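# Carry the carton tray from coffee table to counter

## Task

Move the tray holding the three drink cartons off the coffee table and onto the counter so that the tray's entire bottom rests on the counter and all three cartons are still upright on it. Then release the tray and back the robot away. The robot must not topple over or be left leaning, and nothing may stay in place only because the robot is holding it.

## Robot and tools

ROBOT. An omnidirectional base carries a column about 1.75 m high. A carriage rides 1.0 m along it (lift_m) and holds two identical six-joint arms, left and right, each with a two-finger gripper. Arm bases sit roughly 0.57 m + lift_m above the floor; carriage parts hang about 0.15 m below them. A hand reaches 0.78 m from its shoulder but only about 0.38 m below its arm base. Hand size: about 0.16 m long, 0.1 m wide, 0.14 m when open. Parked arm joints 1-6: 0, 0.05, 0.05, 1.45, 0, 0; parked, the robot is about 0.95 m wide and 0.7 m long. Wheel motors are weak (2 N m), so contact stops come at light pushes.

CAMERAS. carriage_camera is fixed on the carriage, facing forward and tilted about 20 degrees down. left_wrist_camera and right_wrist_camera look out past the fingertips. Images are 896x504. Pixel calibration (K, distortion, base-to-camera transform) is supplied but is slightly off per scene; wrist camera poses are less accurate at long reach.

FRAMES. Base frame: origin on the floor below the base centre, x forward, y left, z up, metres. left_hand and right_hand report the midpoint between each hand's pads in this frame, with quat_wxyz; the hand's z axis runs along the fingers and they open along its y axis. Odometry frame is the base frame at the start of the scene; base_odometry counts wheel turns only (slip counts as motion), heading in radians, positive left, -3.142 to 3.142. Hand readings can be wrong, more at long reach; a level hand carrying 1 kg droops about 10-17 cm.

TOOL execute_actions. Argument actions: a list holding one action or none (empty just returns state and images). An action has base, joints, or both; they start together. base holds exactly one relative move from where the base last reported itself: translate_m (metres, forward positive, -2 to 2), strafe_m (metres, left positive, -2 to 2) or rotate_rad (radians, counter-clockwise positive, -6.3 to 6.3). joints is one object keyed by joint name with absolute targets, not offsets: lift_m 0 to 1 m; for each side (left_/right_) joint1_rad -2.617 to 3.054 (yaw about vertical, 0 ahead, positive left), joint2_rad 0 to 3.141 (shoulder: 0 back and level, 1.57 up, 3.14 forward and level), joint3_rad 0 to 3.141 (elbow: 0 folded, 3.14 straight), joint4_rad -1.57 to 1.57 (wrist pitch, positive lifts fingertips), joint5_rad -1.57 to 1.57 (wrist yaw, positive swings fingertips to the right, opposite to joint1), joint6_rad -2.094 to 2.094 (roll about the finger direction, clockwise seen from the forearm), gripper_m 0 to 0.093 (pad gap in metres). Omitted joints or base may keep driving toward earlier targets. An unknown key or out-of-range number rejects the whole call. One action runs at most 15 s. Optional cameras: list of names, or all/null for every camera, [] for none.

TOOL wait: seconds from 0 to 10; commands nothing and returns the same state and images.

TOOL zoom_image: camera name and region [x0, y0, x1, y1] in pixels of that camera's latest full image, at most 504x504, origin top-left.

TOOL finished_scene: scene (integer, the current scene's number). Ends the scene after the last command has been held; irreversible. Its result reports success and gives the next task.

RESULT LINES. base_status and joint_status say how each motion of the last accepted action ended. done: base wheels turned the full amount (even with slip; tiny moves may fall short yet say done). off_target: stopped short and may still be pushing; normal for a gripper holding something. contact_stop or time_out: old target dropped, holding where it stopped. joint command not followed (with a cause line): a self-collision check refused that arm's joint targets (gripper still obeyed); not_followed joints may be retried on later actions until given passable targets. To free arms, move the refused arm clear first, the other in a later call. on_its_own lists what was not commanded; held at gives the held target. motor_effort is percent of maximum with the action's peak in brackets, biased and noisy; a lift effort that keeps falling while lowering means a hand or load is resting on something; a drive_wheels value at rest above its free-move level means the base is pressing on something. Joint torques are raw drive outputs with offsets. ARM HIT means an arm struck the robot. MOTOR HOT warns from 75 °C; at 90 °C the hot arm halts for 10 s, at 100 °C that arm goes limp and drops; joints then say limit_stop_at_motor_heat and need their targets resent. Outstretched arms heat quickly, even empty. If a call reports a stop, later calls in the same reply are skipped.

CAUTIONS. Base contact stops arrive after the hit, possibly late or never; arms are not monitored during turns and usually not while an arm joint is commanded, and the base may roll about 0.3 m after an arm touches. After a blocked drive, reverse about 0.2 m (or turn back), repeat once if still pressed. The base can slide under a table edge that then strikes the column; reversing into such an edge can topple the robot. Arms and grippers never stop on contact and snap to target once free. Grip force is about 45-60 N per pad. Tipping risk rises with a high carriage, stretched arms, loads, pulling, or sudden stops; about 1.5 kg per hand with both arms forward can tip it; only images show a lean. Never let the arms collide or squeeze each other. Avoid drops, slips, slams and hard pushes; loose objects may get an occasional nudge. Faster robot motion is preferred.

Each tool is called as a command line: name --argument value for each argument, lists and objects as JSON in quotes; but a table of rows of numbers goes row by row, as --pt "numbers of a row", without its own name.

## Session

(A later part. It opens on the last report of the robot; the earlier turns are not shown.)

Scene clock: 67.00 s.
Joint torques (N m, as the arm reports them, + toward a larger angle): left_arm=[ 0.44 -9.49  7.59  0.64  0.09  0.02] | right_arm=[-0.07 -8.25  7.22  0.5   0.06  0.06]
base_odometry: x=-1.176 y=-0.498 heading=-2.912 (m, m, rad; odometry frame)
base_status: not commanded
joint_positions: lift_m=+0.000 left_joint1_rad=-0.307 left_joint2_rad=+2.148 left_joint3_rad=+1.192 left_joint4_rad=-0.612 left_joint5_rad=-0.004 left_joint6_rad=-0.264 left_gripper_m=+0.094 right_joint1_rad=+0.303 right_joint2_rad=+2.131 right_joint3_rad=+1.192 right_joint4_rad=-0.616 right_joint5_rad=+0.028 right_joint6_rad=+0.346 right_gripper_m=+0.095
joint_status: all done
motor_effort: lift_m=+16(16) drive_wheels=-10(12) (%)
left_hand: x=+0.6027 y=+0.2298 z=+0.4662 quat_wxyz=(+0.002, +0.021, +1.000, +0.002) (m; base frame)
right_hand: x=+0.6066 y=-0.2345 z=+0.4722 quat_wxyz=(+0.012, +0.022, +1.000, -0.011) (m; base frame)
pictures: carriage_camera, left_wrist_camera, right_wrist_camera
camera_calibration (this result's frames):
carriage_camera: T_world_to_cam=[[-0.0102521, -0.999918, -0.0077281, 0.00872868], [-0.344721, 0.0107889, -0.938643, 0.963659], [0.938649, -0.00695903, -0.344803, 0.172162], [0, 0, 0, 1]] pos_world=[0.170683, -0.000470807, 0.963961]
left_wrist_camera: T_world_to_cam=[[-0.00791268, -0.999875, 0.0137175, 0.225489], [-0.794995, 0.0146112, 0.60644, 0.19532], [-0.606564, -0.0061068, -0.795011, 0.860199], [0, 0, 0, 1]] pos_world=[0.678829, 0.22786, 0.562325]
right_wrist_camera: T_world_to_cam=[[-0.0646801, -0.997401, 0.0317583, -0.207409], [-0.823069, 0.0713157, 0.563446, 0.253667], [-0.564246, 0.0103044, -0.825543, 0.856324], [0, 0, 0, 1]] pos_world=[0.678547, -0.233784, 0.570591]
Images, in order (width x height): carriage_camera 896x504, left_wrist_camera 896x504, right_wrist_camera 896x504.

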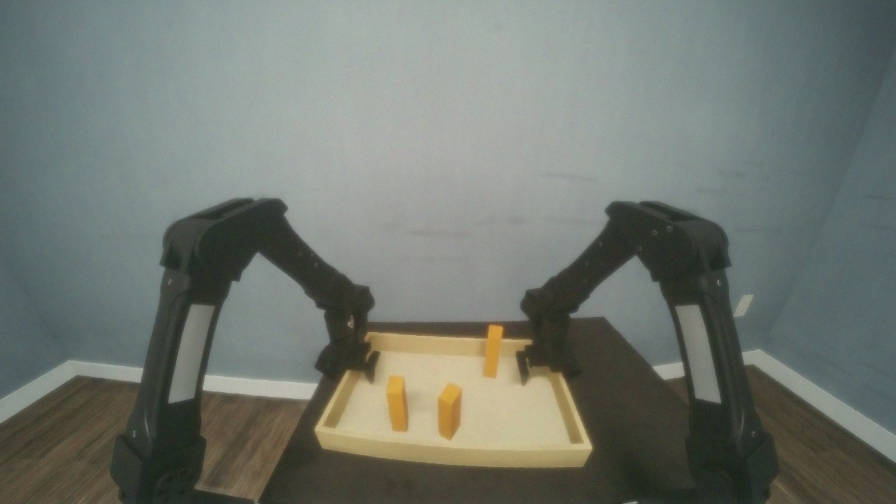

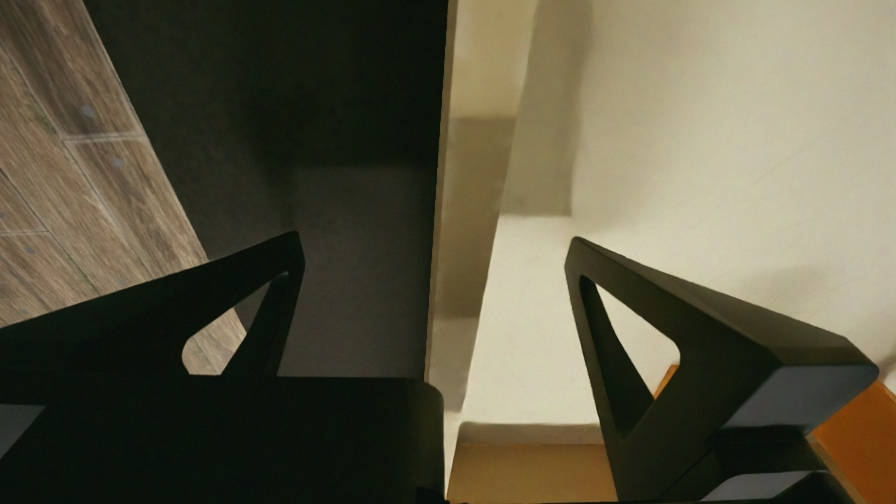

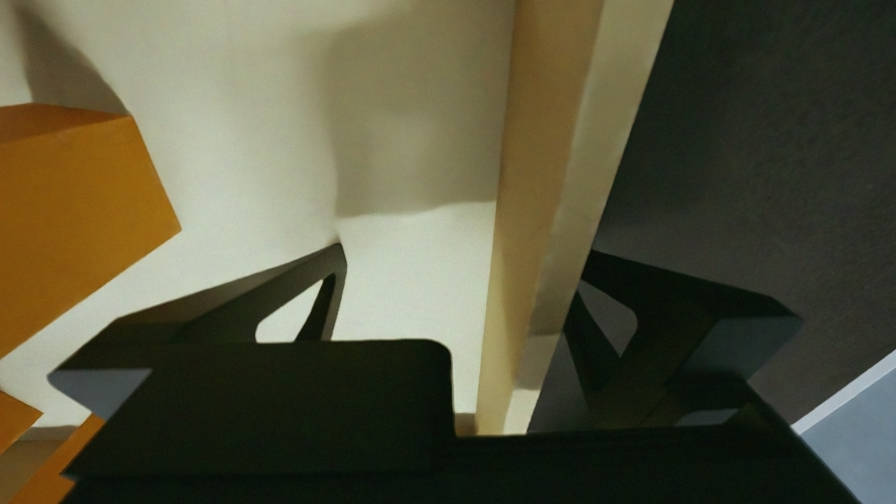

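Right hand is touching down. Close.

execute_actions --actions '[{"joints":{"right_joint2_rad":2.135,"right_joint4_rad":-0.64,"left_gripper_m":0.0,"right_gripper_m":0.0}}]' --cameras '["carriage_camera"]'

execute_actions --actions '[{"joints":{"lift_m":0.15}}]' --cameras '["carriage_camera"]'

Scene clock: 70.33 s.
Joint torques (N m, as the arm reports them, + toward a larger angle): left_arm=[ 0.15 -9.51  7.66  0.68  0.19 -0.2 ] | right_arm=[ 3.07 -9.84  6.99  0.47 -0.28  0.29]
base_odometry: x=-1.176 y=-0.498 heading=-2.912 (m, m, rad; odometry frame)
base_status: not commanded
joint_positions: lift_m=+0.000 left_joint1_rad=-0.302 left_joint2_rad=+2.148 left_joint3_rad=+1.192 left_joint4_rad=-0.614 left_joint5_rad=-0.014 left_joint6_rad=-0.242 left_gripper_m=+0.009 right_joint1_rad=+0.270 right_joint2_rad=+2.131 right_joint3_rad=+1.192 right_joint4_rad=-0.650 right_joint5_rad=+0.062 right_joint6_rad=+0.322 right_gripper_m=+0.011
joint_status: left_gripper_m off_target (ended at +0.009, target +0.000); right_gripper_m off_target (ended at +0.011, target +0.000); the others done
motor_effort: lift_m=+16(16) drive_wheels=-11(9) (%)
left_hand: x=+0.6033 y=+0.2333 z=+0.4662 quat_wxyz=(+0.002, +0.030, +1.000, +0.007) (m; base frame)
right_hand: x=+0.6032 y=-0.2535 z=+0.4724 quat_wxyz=(+0.001, +0.026, +0.999, -0.032) (m; base frame)
pictures: carriage_camera
camera_calibration (this result's frames):
carriage_camera: T_world_to_cam=[[-0.0102521, -0.999918, -0.0077281, 0.00872868], [-0.344721, 0.0107889, -0.938643, 0.963659], [0.938649, -0.00695903, -0.344803, 0.172162], [0, 0, 0, 1]] pos_world=[0.170683, -0.000470807, 0.963961]
Images, in order (width x height): carriage_camera 896x504.

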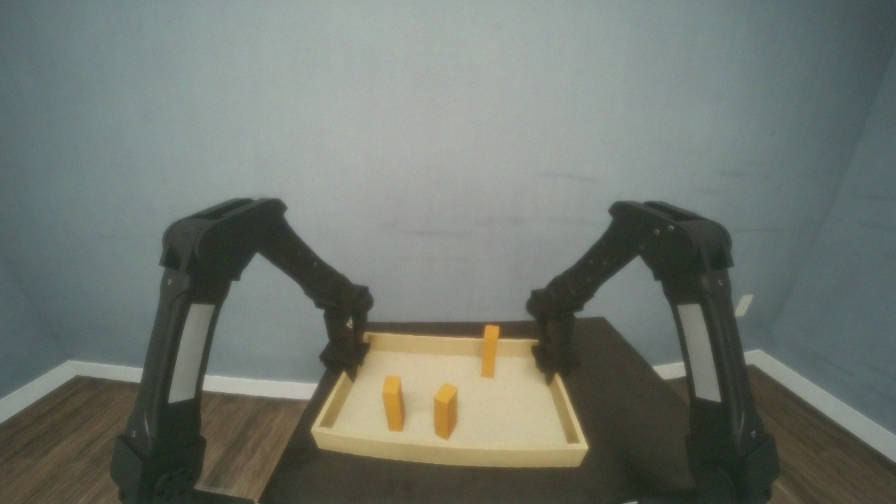

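Scene clock: 71.47 s.
Joint torques (N m, as the arm reports them, + toward a larger angle): left_arm=[ -0.41 -12.33   7.53   0.36   0.22  -0.31] | right_arm=[  2.68 -11.21   7.01   0.26  -0.12   0.25]
base_odometry: x=-1.176 y=-0.498 heading=-2.912 (m, m, rad; odometry frame)
base_status: not commanded
joint_positions: lift_m=+0.150 left_joint1_rad=-0.292 left_joint2_rad=+2.181 left_joint3_rad=+1.192 left_joint4_rad=-0.597 left_joint5_rad=-0.016 left_joint6_rad=-0.229 left_gripper_m=+0.009 right_joint1_rad=+0.274 right_joint2_rad=+2.154 right_joint3_rad=+1.192 right_joint4_rad=-0.630 right_joint5_rad=+0.044 right_joint6_rad=+0.326 right_gripper_m=+0.010
joint_status: all done
motor_effort: lift_m=+18(23) drive_wheels=-8(11) (%)
left_hand: x=+0.6022 y=+0.2375 z=+0.6050 quat_wxyz=(-0.005, +0.032, +0.999, +0.010) (m; base frame)
right_hand: x=+0.6024 y=-0.2490 z=+0.6141 quat_wxyz=(-0.004, +0.026, +0.999, -0.024) (m; base frame)
pictures: carriage_camera
camera_calibration (this result's frames):
carriage_camera: T_world_to_cam=[[-0.0102521, -0.999918, -0.0077281, 0.00988569], [-0.344721, 0.0107889, -0.938643, 1.10419], [0.938649, -0.00695903, -0.344803, 0.223783], [0, 0, 0, 1]] pos_world=[0.170683, -0.000470807, 1.11368]
Images, in order (width x height): carriage_camera 896x504.

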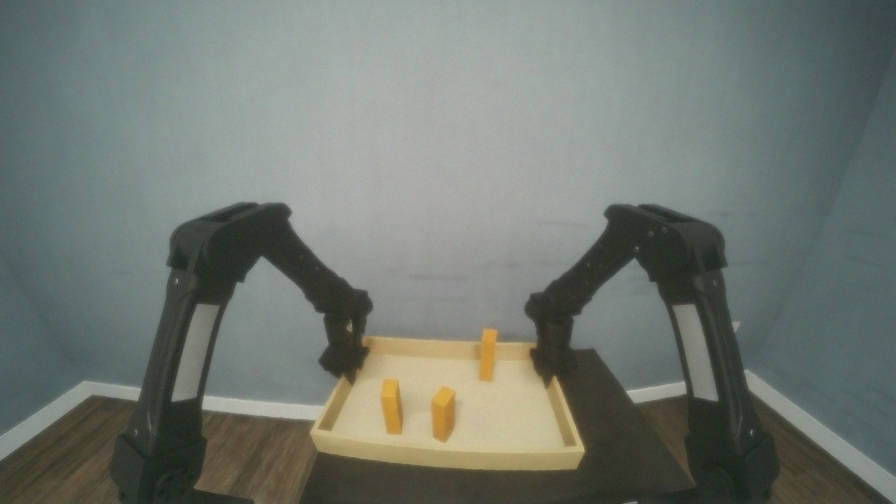

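execute_actions --actions '[{"base":{"translate_m":-0.45},"joints":{"lift_m":0.55,"right_joint1_rad":0.28}}]' --cameras '[]'

execute_actions --actions '[{"base":{"rotate_rad":3.12}}]' --cameras '["carriage_camera"]'

Scene clock: 80.60 s.
Joint torques (N m, as the arm reports them, + toward a larger angle): left_arm=[ -0.59 -12.16   7.47   0.29   0.18  -0.33] | right_arm=[  1.34 -11.22   6.96   0.18  -0.08   0.29]
base_odometry: x=-0.738 y=-0.396 heading=-2.912 (m, m, rad; odometry frame)
base_status: done
joint_positions: lift_m=+0.550 left_joint1_rad=-0.291 left_joint2_rad=+2.180 left_joint3_rad=+1.192 left_joint4_rad=-0.591 left_joint5_rad=-0.013 left_joint6_rad=-0.229 left_gripper_m=+0.009 right_joint1_rad=+0.269 right_joint2_rad=+2.154 right_joint3_rad=+1.192 right_joint4_rad=-0.625 right_joint5_rad=+0.039 right_joint6_rad=+0.324 right_gripper_m=+0.010
joint_status: all done
motor_effort: lift_m=+18(23) drive_wheels=-5(47) (%)
left_hand: x=+0.6039 y=+0.2371 z=+1.0053 quat_wxyz=(-0.002, +0.031, +1.000, +0.007) (m; base frame)
right_hand: x=+0.6039 y=-0.2496 z=+1.0142 quat_wxyz=(-0.002, +0.027, +0.999, -0.021) (m; base frame)
pictures: none
No camera images: the call's "cameras" was empty. Leave "cameras" out to get every camera's image.

Scene clock: 84.97 s.
Joint torques (N m, as the arm reports them, + toward a larger angle): left_arm=[ -0.97 -12.27   7.55   0.26   0.17  -0.33] | right_arm=[  1.35 -11.31   7.1    0.09   0.02   0.29]
base_odometry: x=-0.738 y=-0.396 heading=+0.206 (m, m, rad; odometry frame)
base_status: done
joint_positions: lift_m=+0.550 left_joint1_rad=-0.284 left_joint2_rad=+2.180 left_joint3_rad=+1.192 left_joint4_rad=-0.580 left_joint5_rad=-0.013 left_joint6_rad=-0.229 left_gripper_m=+0.009 right_joint1_rad=+0.268 right_joint2_rad=+2.154 right_joint3_rad=+1.192 right_joint4_rad=-0.608 right_joint5_rad=+0.036 right_joint6_rad=+0.322 right_gripper_m=+0.010
joint_status: not commanded
motor_effort: lift_m=+19(18) drive_wheels=+24(66) (%)
left_hand: x=+0.6071 y=+0.2384 z=+1.0053 quat_wxyz=(+0.003, +0.028, +1.000, +0.006) (m; base frame)
right_hand: x=+0.6079 y=-0.2485 z=+1.0141 quat_wxyz=(+0.006, +0.027, +0.999, -0.017) (m; base frame)
pictures: carriage_camera
camera_calibration (this result's frames):
carriage_camera: T_world_to_cam=[[-0.0102521, -0.999918, -0.0077281, 0.012977], [-0.344721, 0.0107889, -0.938643, 1.47965], [0.938649, -0.00695903, -0.344803, 0.361708], [0, 0, 0, 1]] pos_world=[0.170683, -0.000470807, 1.51369]
Images, in order (width x height): carriage_camera 896x504.

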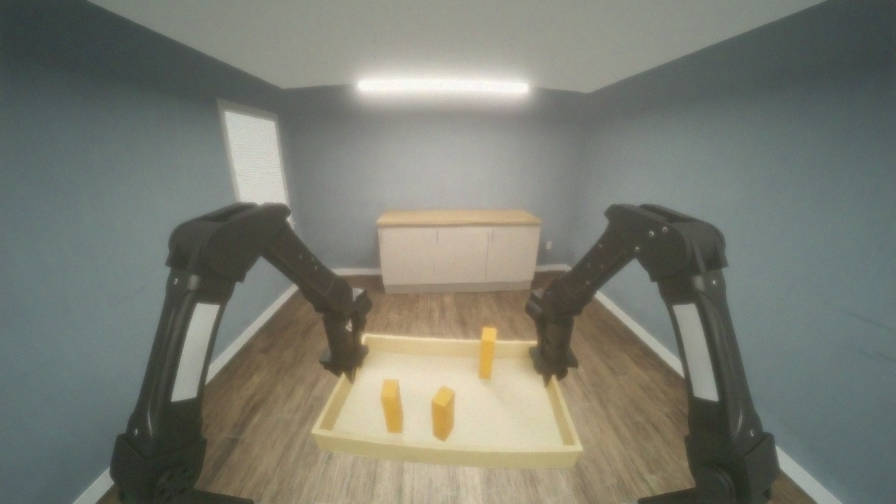

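execute_actions --actions '[{"base":{"translate_m":1.9}}]' --cameras '["carriage_camera"]'

Scene clock: 93.40 s.
Joint torques (N m, as the arm reports them, + toward a larger angle): left_arm=[ -0.78 -12.32   7.38   0.26   0.13  -0.33] | right_arm=[  1.17 -11.24   6.94   0.21  -0.06   0.26]
base_odometry: x=+1.120 y=-0.002 heading=+0.208 (m, m, rad; odometry frame)
base_status: done
joint_positions: lift_m=+0.550 left_joint1_rad=-0.286 left_joint2_rad=+2.180 left_joint3_rad=+1.192 left_joint4_rad=-0.589 left_joint5_rad=-0.012 left_joint6_rad=-0.229 left_gripper_m=+0.009 right_joint1_rad=+0.268 right_joint2_rad=+2.154 right_joint3_rad=+1.192 right_joint4_rad=-0.619 right_joint5_rad=+0.035 right_joint6_rad=+0.323 right_gripper_m=+0.010
joint_status: not commanded
motor_effort: lift_m=+18(18) drive_wheels=-19(56) (%)
left_hand: x=+0.6048 y=+0.2381 z=+1.0053 quat_wxyz=(-0.001, +0.029, +1.000, +0.006) (m; base frame)
right_hand: x=+0.6053 y=-0.2488 z=+1.0141 quat_wxyz=(+0.000, +0.027, +0.999, -0.018) (m; base frame)
pictures: carriage_camera
camera_calibration (this result's frames):
carriage_camera: T_world_to_cam=[[-0.0102521, -0.999918, -0.0077281, 0.012977], [-0.344721, 0.0107889, -0.938643, 1.47965], [0.938649, -0.00695903, -0.344803, 0.361708], [0, 0, 0, 1]] pos_world=[0.170683, -0.000470807, 1.51369]
Images, in order (width x height): carriage_camera 896x504.

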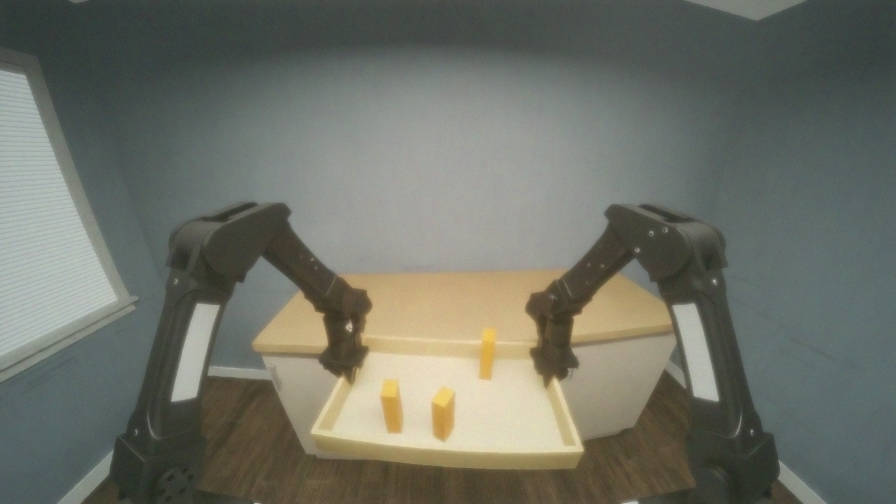

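execute_actions --actions '[{"base":{"translate_m":0.5}}]' --cameras '["carriage_camera"]'

Scene clock: 99.30 s.
Joint torques (N m, as the arm reports them, + toward a larger angle): left_arm=[ -0.77 -12.18   7.54   0.29   0.23  -0.33] | right_arm=[  1.41 -11.24   6.85   0.13  -0.01   0.29]
base_odometry: x=+1.609 y=+0.102 heading=+0.210 (m, m, rad; odometry frame)
base_status: done
joint_positions: lift_m=+0.550 left_joint1_rad=-0.288 left_joint2_rad=+2.180 left_joint3_rad=+1.192 left_joint4_rad=-0.590 left_joint5_rad=-0.012 left_joint6_rad=-0.229 left_gripper_m=+0.009 right_joint1_rad=+0.268 right_joint2_rad=+2.154 right_joint3_rad=+1.192 right_joint4_rad=-0.621 right_joint5_rad=+0.035 right_joint6_rad=+0.323 right_gripper_m=+0.010
joint_status: not commanded
motor_effort: lift_m=+18(19) drive_wheels=-16(48) (%)
left_hand: x=+0.6044 y=+0.2377 z=+1.0053 quat_wxyz=(-0.002, +0.030, +1.000, +0.007) (m; base frame)
right_hand: x=+0.6048 y=-0.2490 z=+1.0141 quat_wxyz=(-0.001, +0.027, +0.999, -0.018) (m; base frame)
pictures: carriage_camera
camera_calibration (this result's frames):
carriage_camera: T_world_to_cam=[[-0.0102521, -0.999918, -0.0077281, 0.012977], [-0.344721, 0.0107889, -0.938643, 1.47965], [0.938649, -0.00695903, -0.344803, 0.361708], [0, 0, 0, 1]] pos_world=[0.170683, -0.000470807, 1.51369]
Images, in order (width x height): carriage_camera 896x504.

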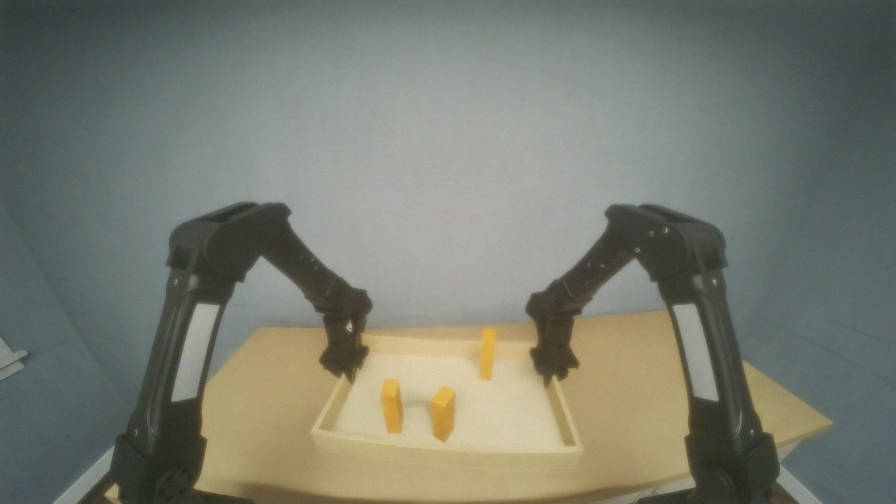

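execute_actions --actions '[{"base":{"translate_m":0.08},"joints":{"lift_m":0.46}}]' --cameras '["carriage_camera"]'

Scene clock: 103.87 s.
Joint torques (N m, as the arm reports them, + toward a larger angle): left_arm=[-0.82 -9.77  7.18  0.96  0.17 -0.28] | right_arm=[ 1.29 -9.79  6.68  0.51  0.11  0.36]
base_odometry: x=+1.662 y=+0.114 heading=+0.210 (m, m, rad; odometry frame)
base_status: translate_m contact_stop (by the wheels' count: +0.054 of +0.080)
joint_positions: lift_m=+0.460 left_joint1_rad=-0.289 left_joint2_rad=+2.152 left_joint3_rad=+1.197 left_joint4_rad=-0.651 left_joint5_rad=-0.010 left_joint6_rad=-0.234 left_gripper_m=+0.009 right_joint1_rad=+0.269 right_joint2_rad=+2.132 right_joint3_rad=+1.197 right_joint4_rad=-0.656 right_joint5_rad=+0.025 right_joint6_rad=+0.316 right_gripper_m=+0.010
joint_status: all done
motor_effort: lift_m=+16(18) drive_wheels=+3(110) (%)
left_hand: x=+0.5968 y=+0.2392 z=+0.9261 quat_wxyz=(-0.016, +0.028, +0.999, +0.009) (m; base frame)
right_hand: x=+0.6017 y=-0.2478 z=+0.9328 quat_wxyz=(-0.006, +0.023, +1.000, -0.015) (m; base frame)
pictures: carriage_camera
camera_calibration (this result's frames):
carriage_camera: T_world_to_cam=[[-0.0102521, -0.999918, -0.0077281, 0.0122844], [-0.344721, 0.0107889, -0.938643, 1.39553], [0.938649, -0.00695903, -0.344803, 0.330805], [0, 0, 0, 1]] pos_world=[0.170683, -0.000470807, 1.42406]
Images, in order (width x height): carriage_camera 896x504.

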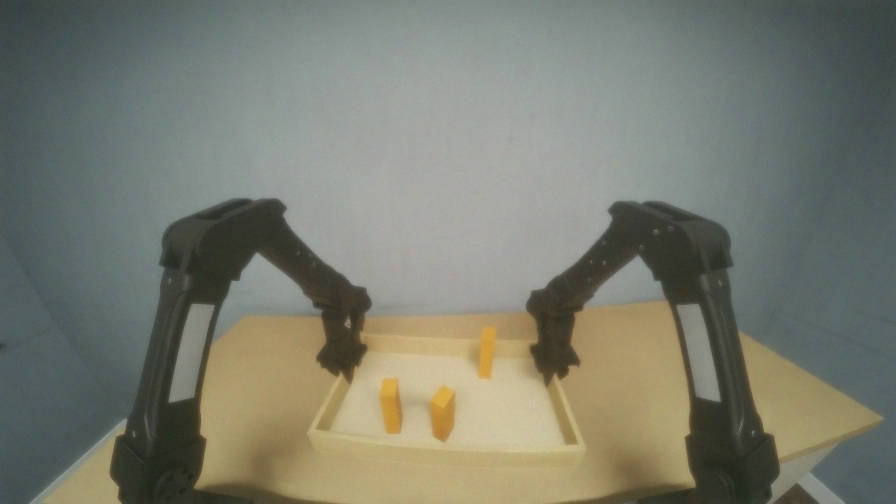

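Tray landed already. Release, and raise a little.

execute_actions --actions '[{"joints":{"lift_m":0.485,"left_gripper_m":0.09,"right_gripper_m":0.09}}]' --cameras '[]'

execute_actions --actions '[{"joints":{"lift_m":0.62}}]' --cameras '[]'

execute_actions --actions '[{"base":{"translate_m":-0.5}}]'

Scene clock: 108.00 s.
Joint torques (N m, as the arm reports them, + toward a larger angle): left_arm=[ -0.76 -10.19   7.29   0.61   0.14   0.01] | right_arm=[ 0.96 -9.35  6.71  0.43  0.08  0.04]
base_odometry: x=+1.662 y=+0.114 heading=+0.210 (m, m, rad; odometry frame)
base_status: not commanded
joint_positions: lift_m=+0.485 left_joint1_rad=-0.289 left_joint2_rad=+2.156 left_joint3_rad=+1.197 left_joint4_rad=-0.615 left_joint5_rad=-0.009 left_joint6_rad=-0.263 left_gripper_m=+0.090 right_joint1_rad=+0.272 right_joint2_rad=+2.125 right_joint3_rad=+1.197 right_joint4_rad=-0.648 right_joint5_rad=+0.025 right_joint6_rad=+0.343 right_gripper_m=+0.090
joint_status: all done
motor_effort: lift_m=+17(22) drive_wheels=+0(1) (%)
left_hand: x=+0.6044 y=+0.2367 z=+0.9493 quat_wxyz=(-0.001, +0.013, +1.000, +0.005) (m; base frame)
right_hand: x=+0.6046 y=-0.2458 z=+0.9597 quat_wxyz=(+0.001, +0.036, +0.999, -0.013) (m; base frame)
pictures: none
No camera images: the call's "cameras" was empty. Leave "cameras" out to get every camera's image.

Scene clock: 109.07 s.
Joint torques (N m, as the arm reports them, + toward a larger angle): left_arm=[ -0.68 -10.26   7.27   0.56   0.14   0.02] | right_arm=[ 0.88 -9.33  6.78  0.42  0.09  0.08]
base_odometry: x=+1.662 y=+0.114 heading=+0.210 (m, m, rad; odometry frame)
base_status: not commanded
joint_positions: lift_m=+0.620 left_joint1_rad=-0.289 left_joint2_rad=+2.156 left_joint3_rad=+1.197 left_joint4_rad=-0.610 left_joint5_rad=-0.009 left_joint6_rad=-0.264 left_gripper_m=+0.090 right_joint1_rad=+0.272 right_joint2_rad=+2.126 right_joint3_rad=+1.197 right_joint4_rad=-0.645 right_joint5_rad=+0.025 right_joint6_rad=+0.343 right_gripper_m=+0.090
joint_status: all done
motor_effort: lift_m=+17(21) drive_wheels=+0(0) (%)
left_hand: x=+0.6057 y=+0.2363 z=+1.0844 quat_wxyz=(+0.002, +0.013, +1.000, +0.004) (m; base frame)
right_hand: x=+0.6050 y=-0.2457 z=+1.0943 quat_wxyz=(+0.002, +0.036, +0.999, -0.012) (m; base frame)
pictures: none
No camera images: the call's "cameras" was empty. Leave "cameras" out to get every camera's image.

Scene clock: 112.30 s.
Joint torques (N m, as the arm reports them, + toward a larger angle): left_arm=[ -0.67 -10.15   7.03   0.55   0.13   0.02] | right_arm=[ 0.71 -9.46  6.72  0.42  0.07  0.07]
base_odometry: x=+1.173 y=+0.009 heading=+0.210 (m, m, rad; odometry frame)
base_status: done
joint_positions: lift_m=+0.620 left_joint1_rad=-0.291 left_joint2_rad=+2.156 left_joint3_rad=+1.197 left_joint4_rad=-0.608 left_joint5_rad=-0.009 left_joint6_rad=-0.264 left_gripper_m=+0.090 right_joint1_rad=+0.275 right_joint2_rad=+2.126 right_joint3_rad=+1.197 right_joint4_rad=-0.642 right_joint5_rad=+0.025 right_joint6_rad=+0.344 right_gripper_m=+0.090
joint_status: not commanded
motor_effort: lift_m=+17(17) drive_wheels=-6(50) (%)
left_hand: x=+0.6059 y=+0.2356 z=+1.0844 quat_wxyz=(+0.003, +0.013, +1.000, +0.004) (m; base frame)
right_hand: x=+0.6055 y=-0.2446 z=+1.0943 quat_wxyz=(+0.003, +0.034, +0.999, -0.012) (m; base frame)
pictures: carriage_camera, left_wrist_camera, right_wrist_camera
camera_calibration (this result's frames):
carriage_camera: T_world_to_cam=[[-0.0102521, -0.999918, -0.0077281, 0.0135194], [-0.344721, 0.0107889, -0.938643, 1.54553], [0.938649, -0.00695903, -0.344803, 0.385909], [0, 0, 0, 1]] pos_world=[0.170683, -0.000470807, 1.58387]
left_wrist_camera: T_world_to_cam=[[0.00771632, -0.999928, 0.00920121, 0.21834], [-0.79643, -0.000581294, 0.604731, -0.170827], [-0.604682, -0.0119944, -0.796377, 1.35542], [0, 0, 0, 1]] pos_world=[0.681859, 0.234482, 1.18072]
right_wrist_camera: T_world_to_cam=[[-0.089914, -0.995314, 0.0355756, -0.225781], [-0.81087, 0.0938987, 0.577644, -0.114472], [-0.578277, 0.0230911, -0.815513, 1.37006], [0, 0, 0, 1]] pos_world=[0.679154, -0.245611, 1.19146]
Images, in order (width x height): carriage_camera 896x504, left_wrist_camera 896x504, right_wrist_camera 896x504.

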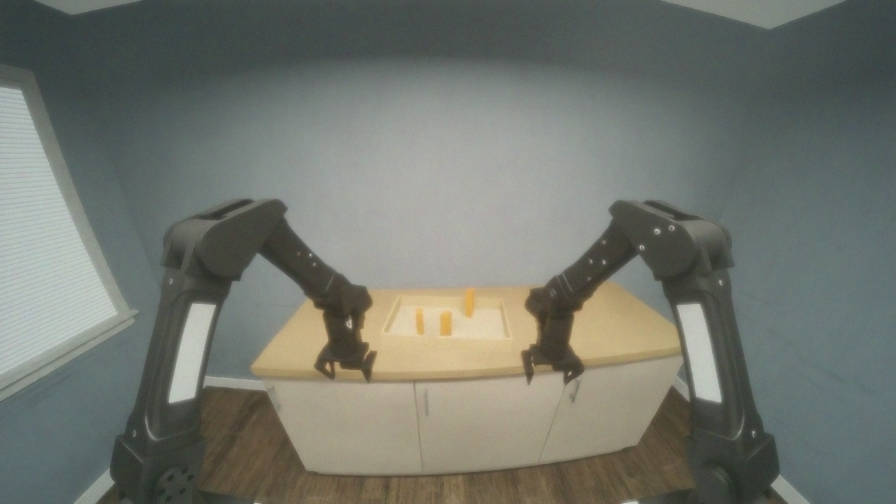

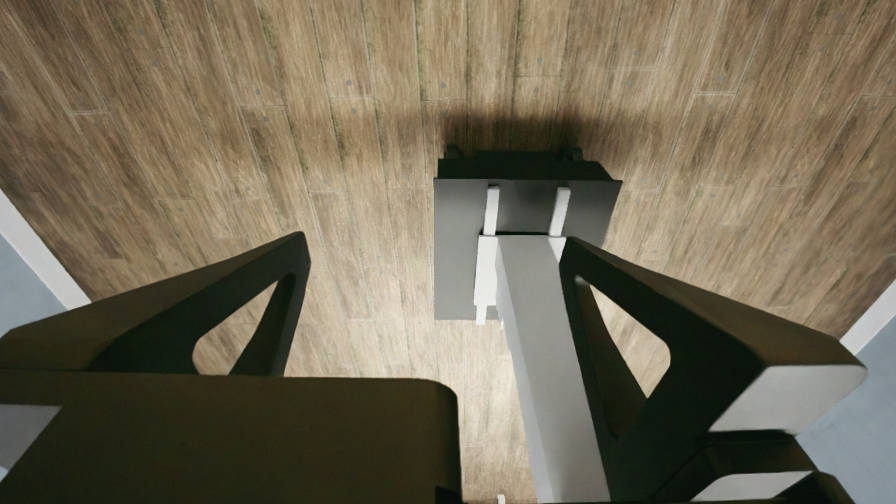

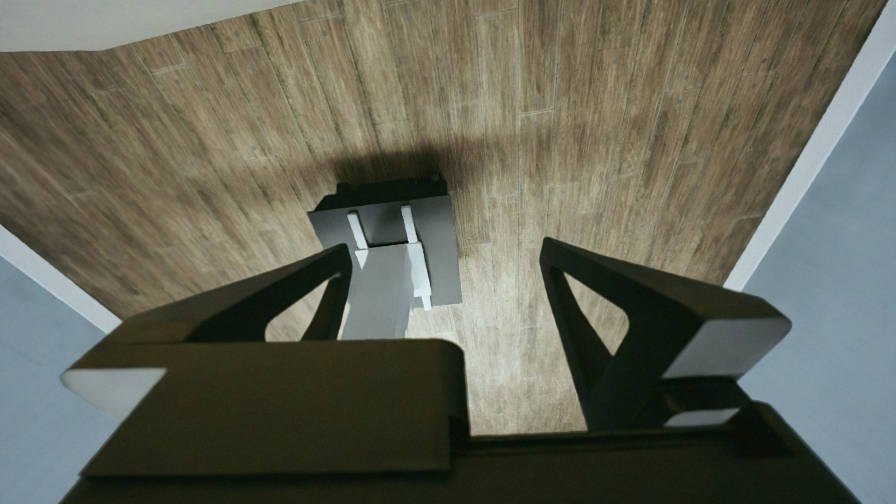

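finished_scene --scene 1

The scene is finished: the task was done.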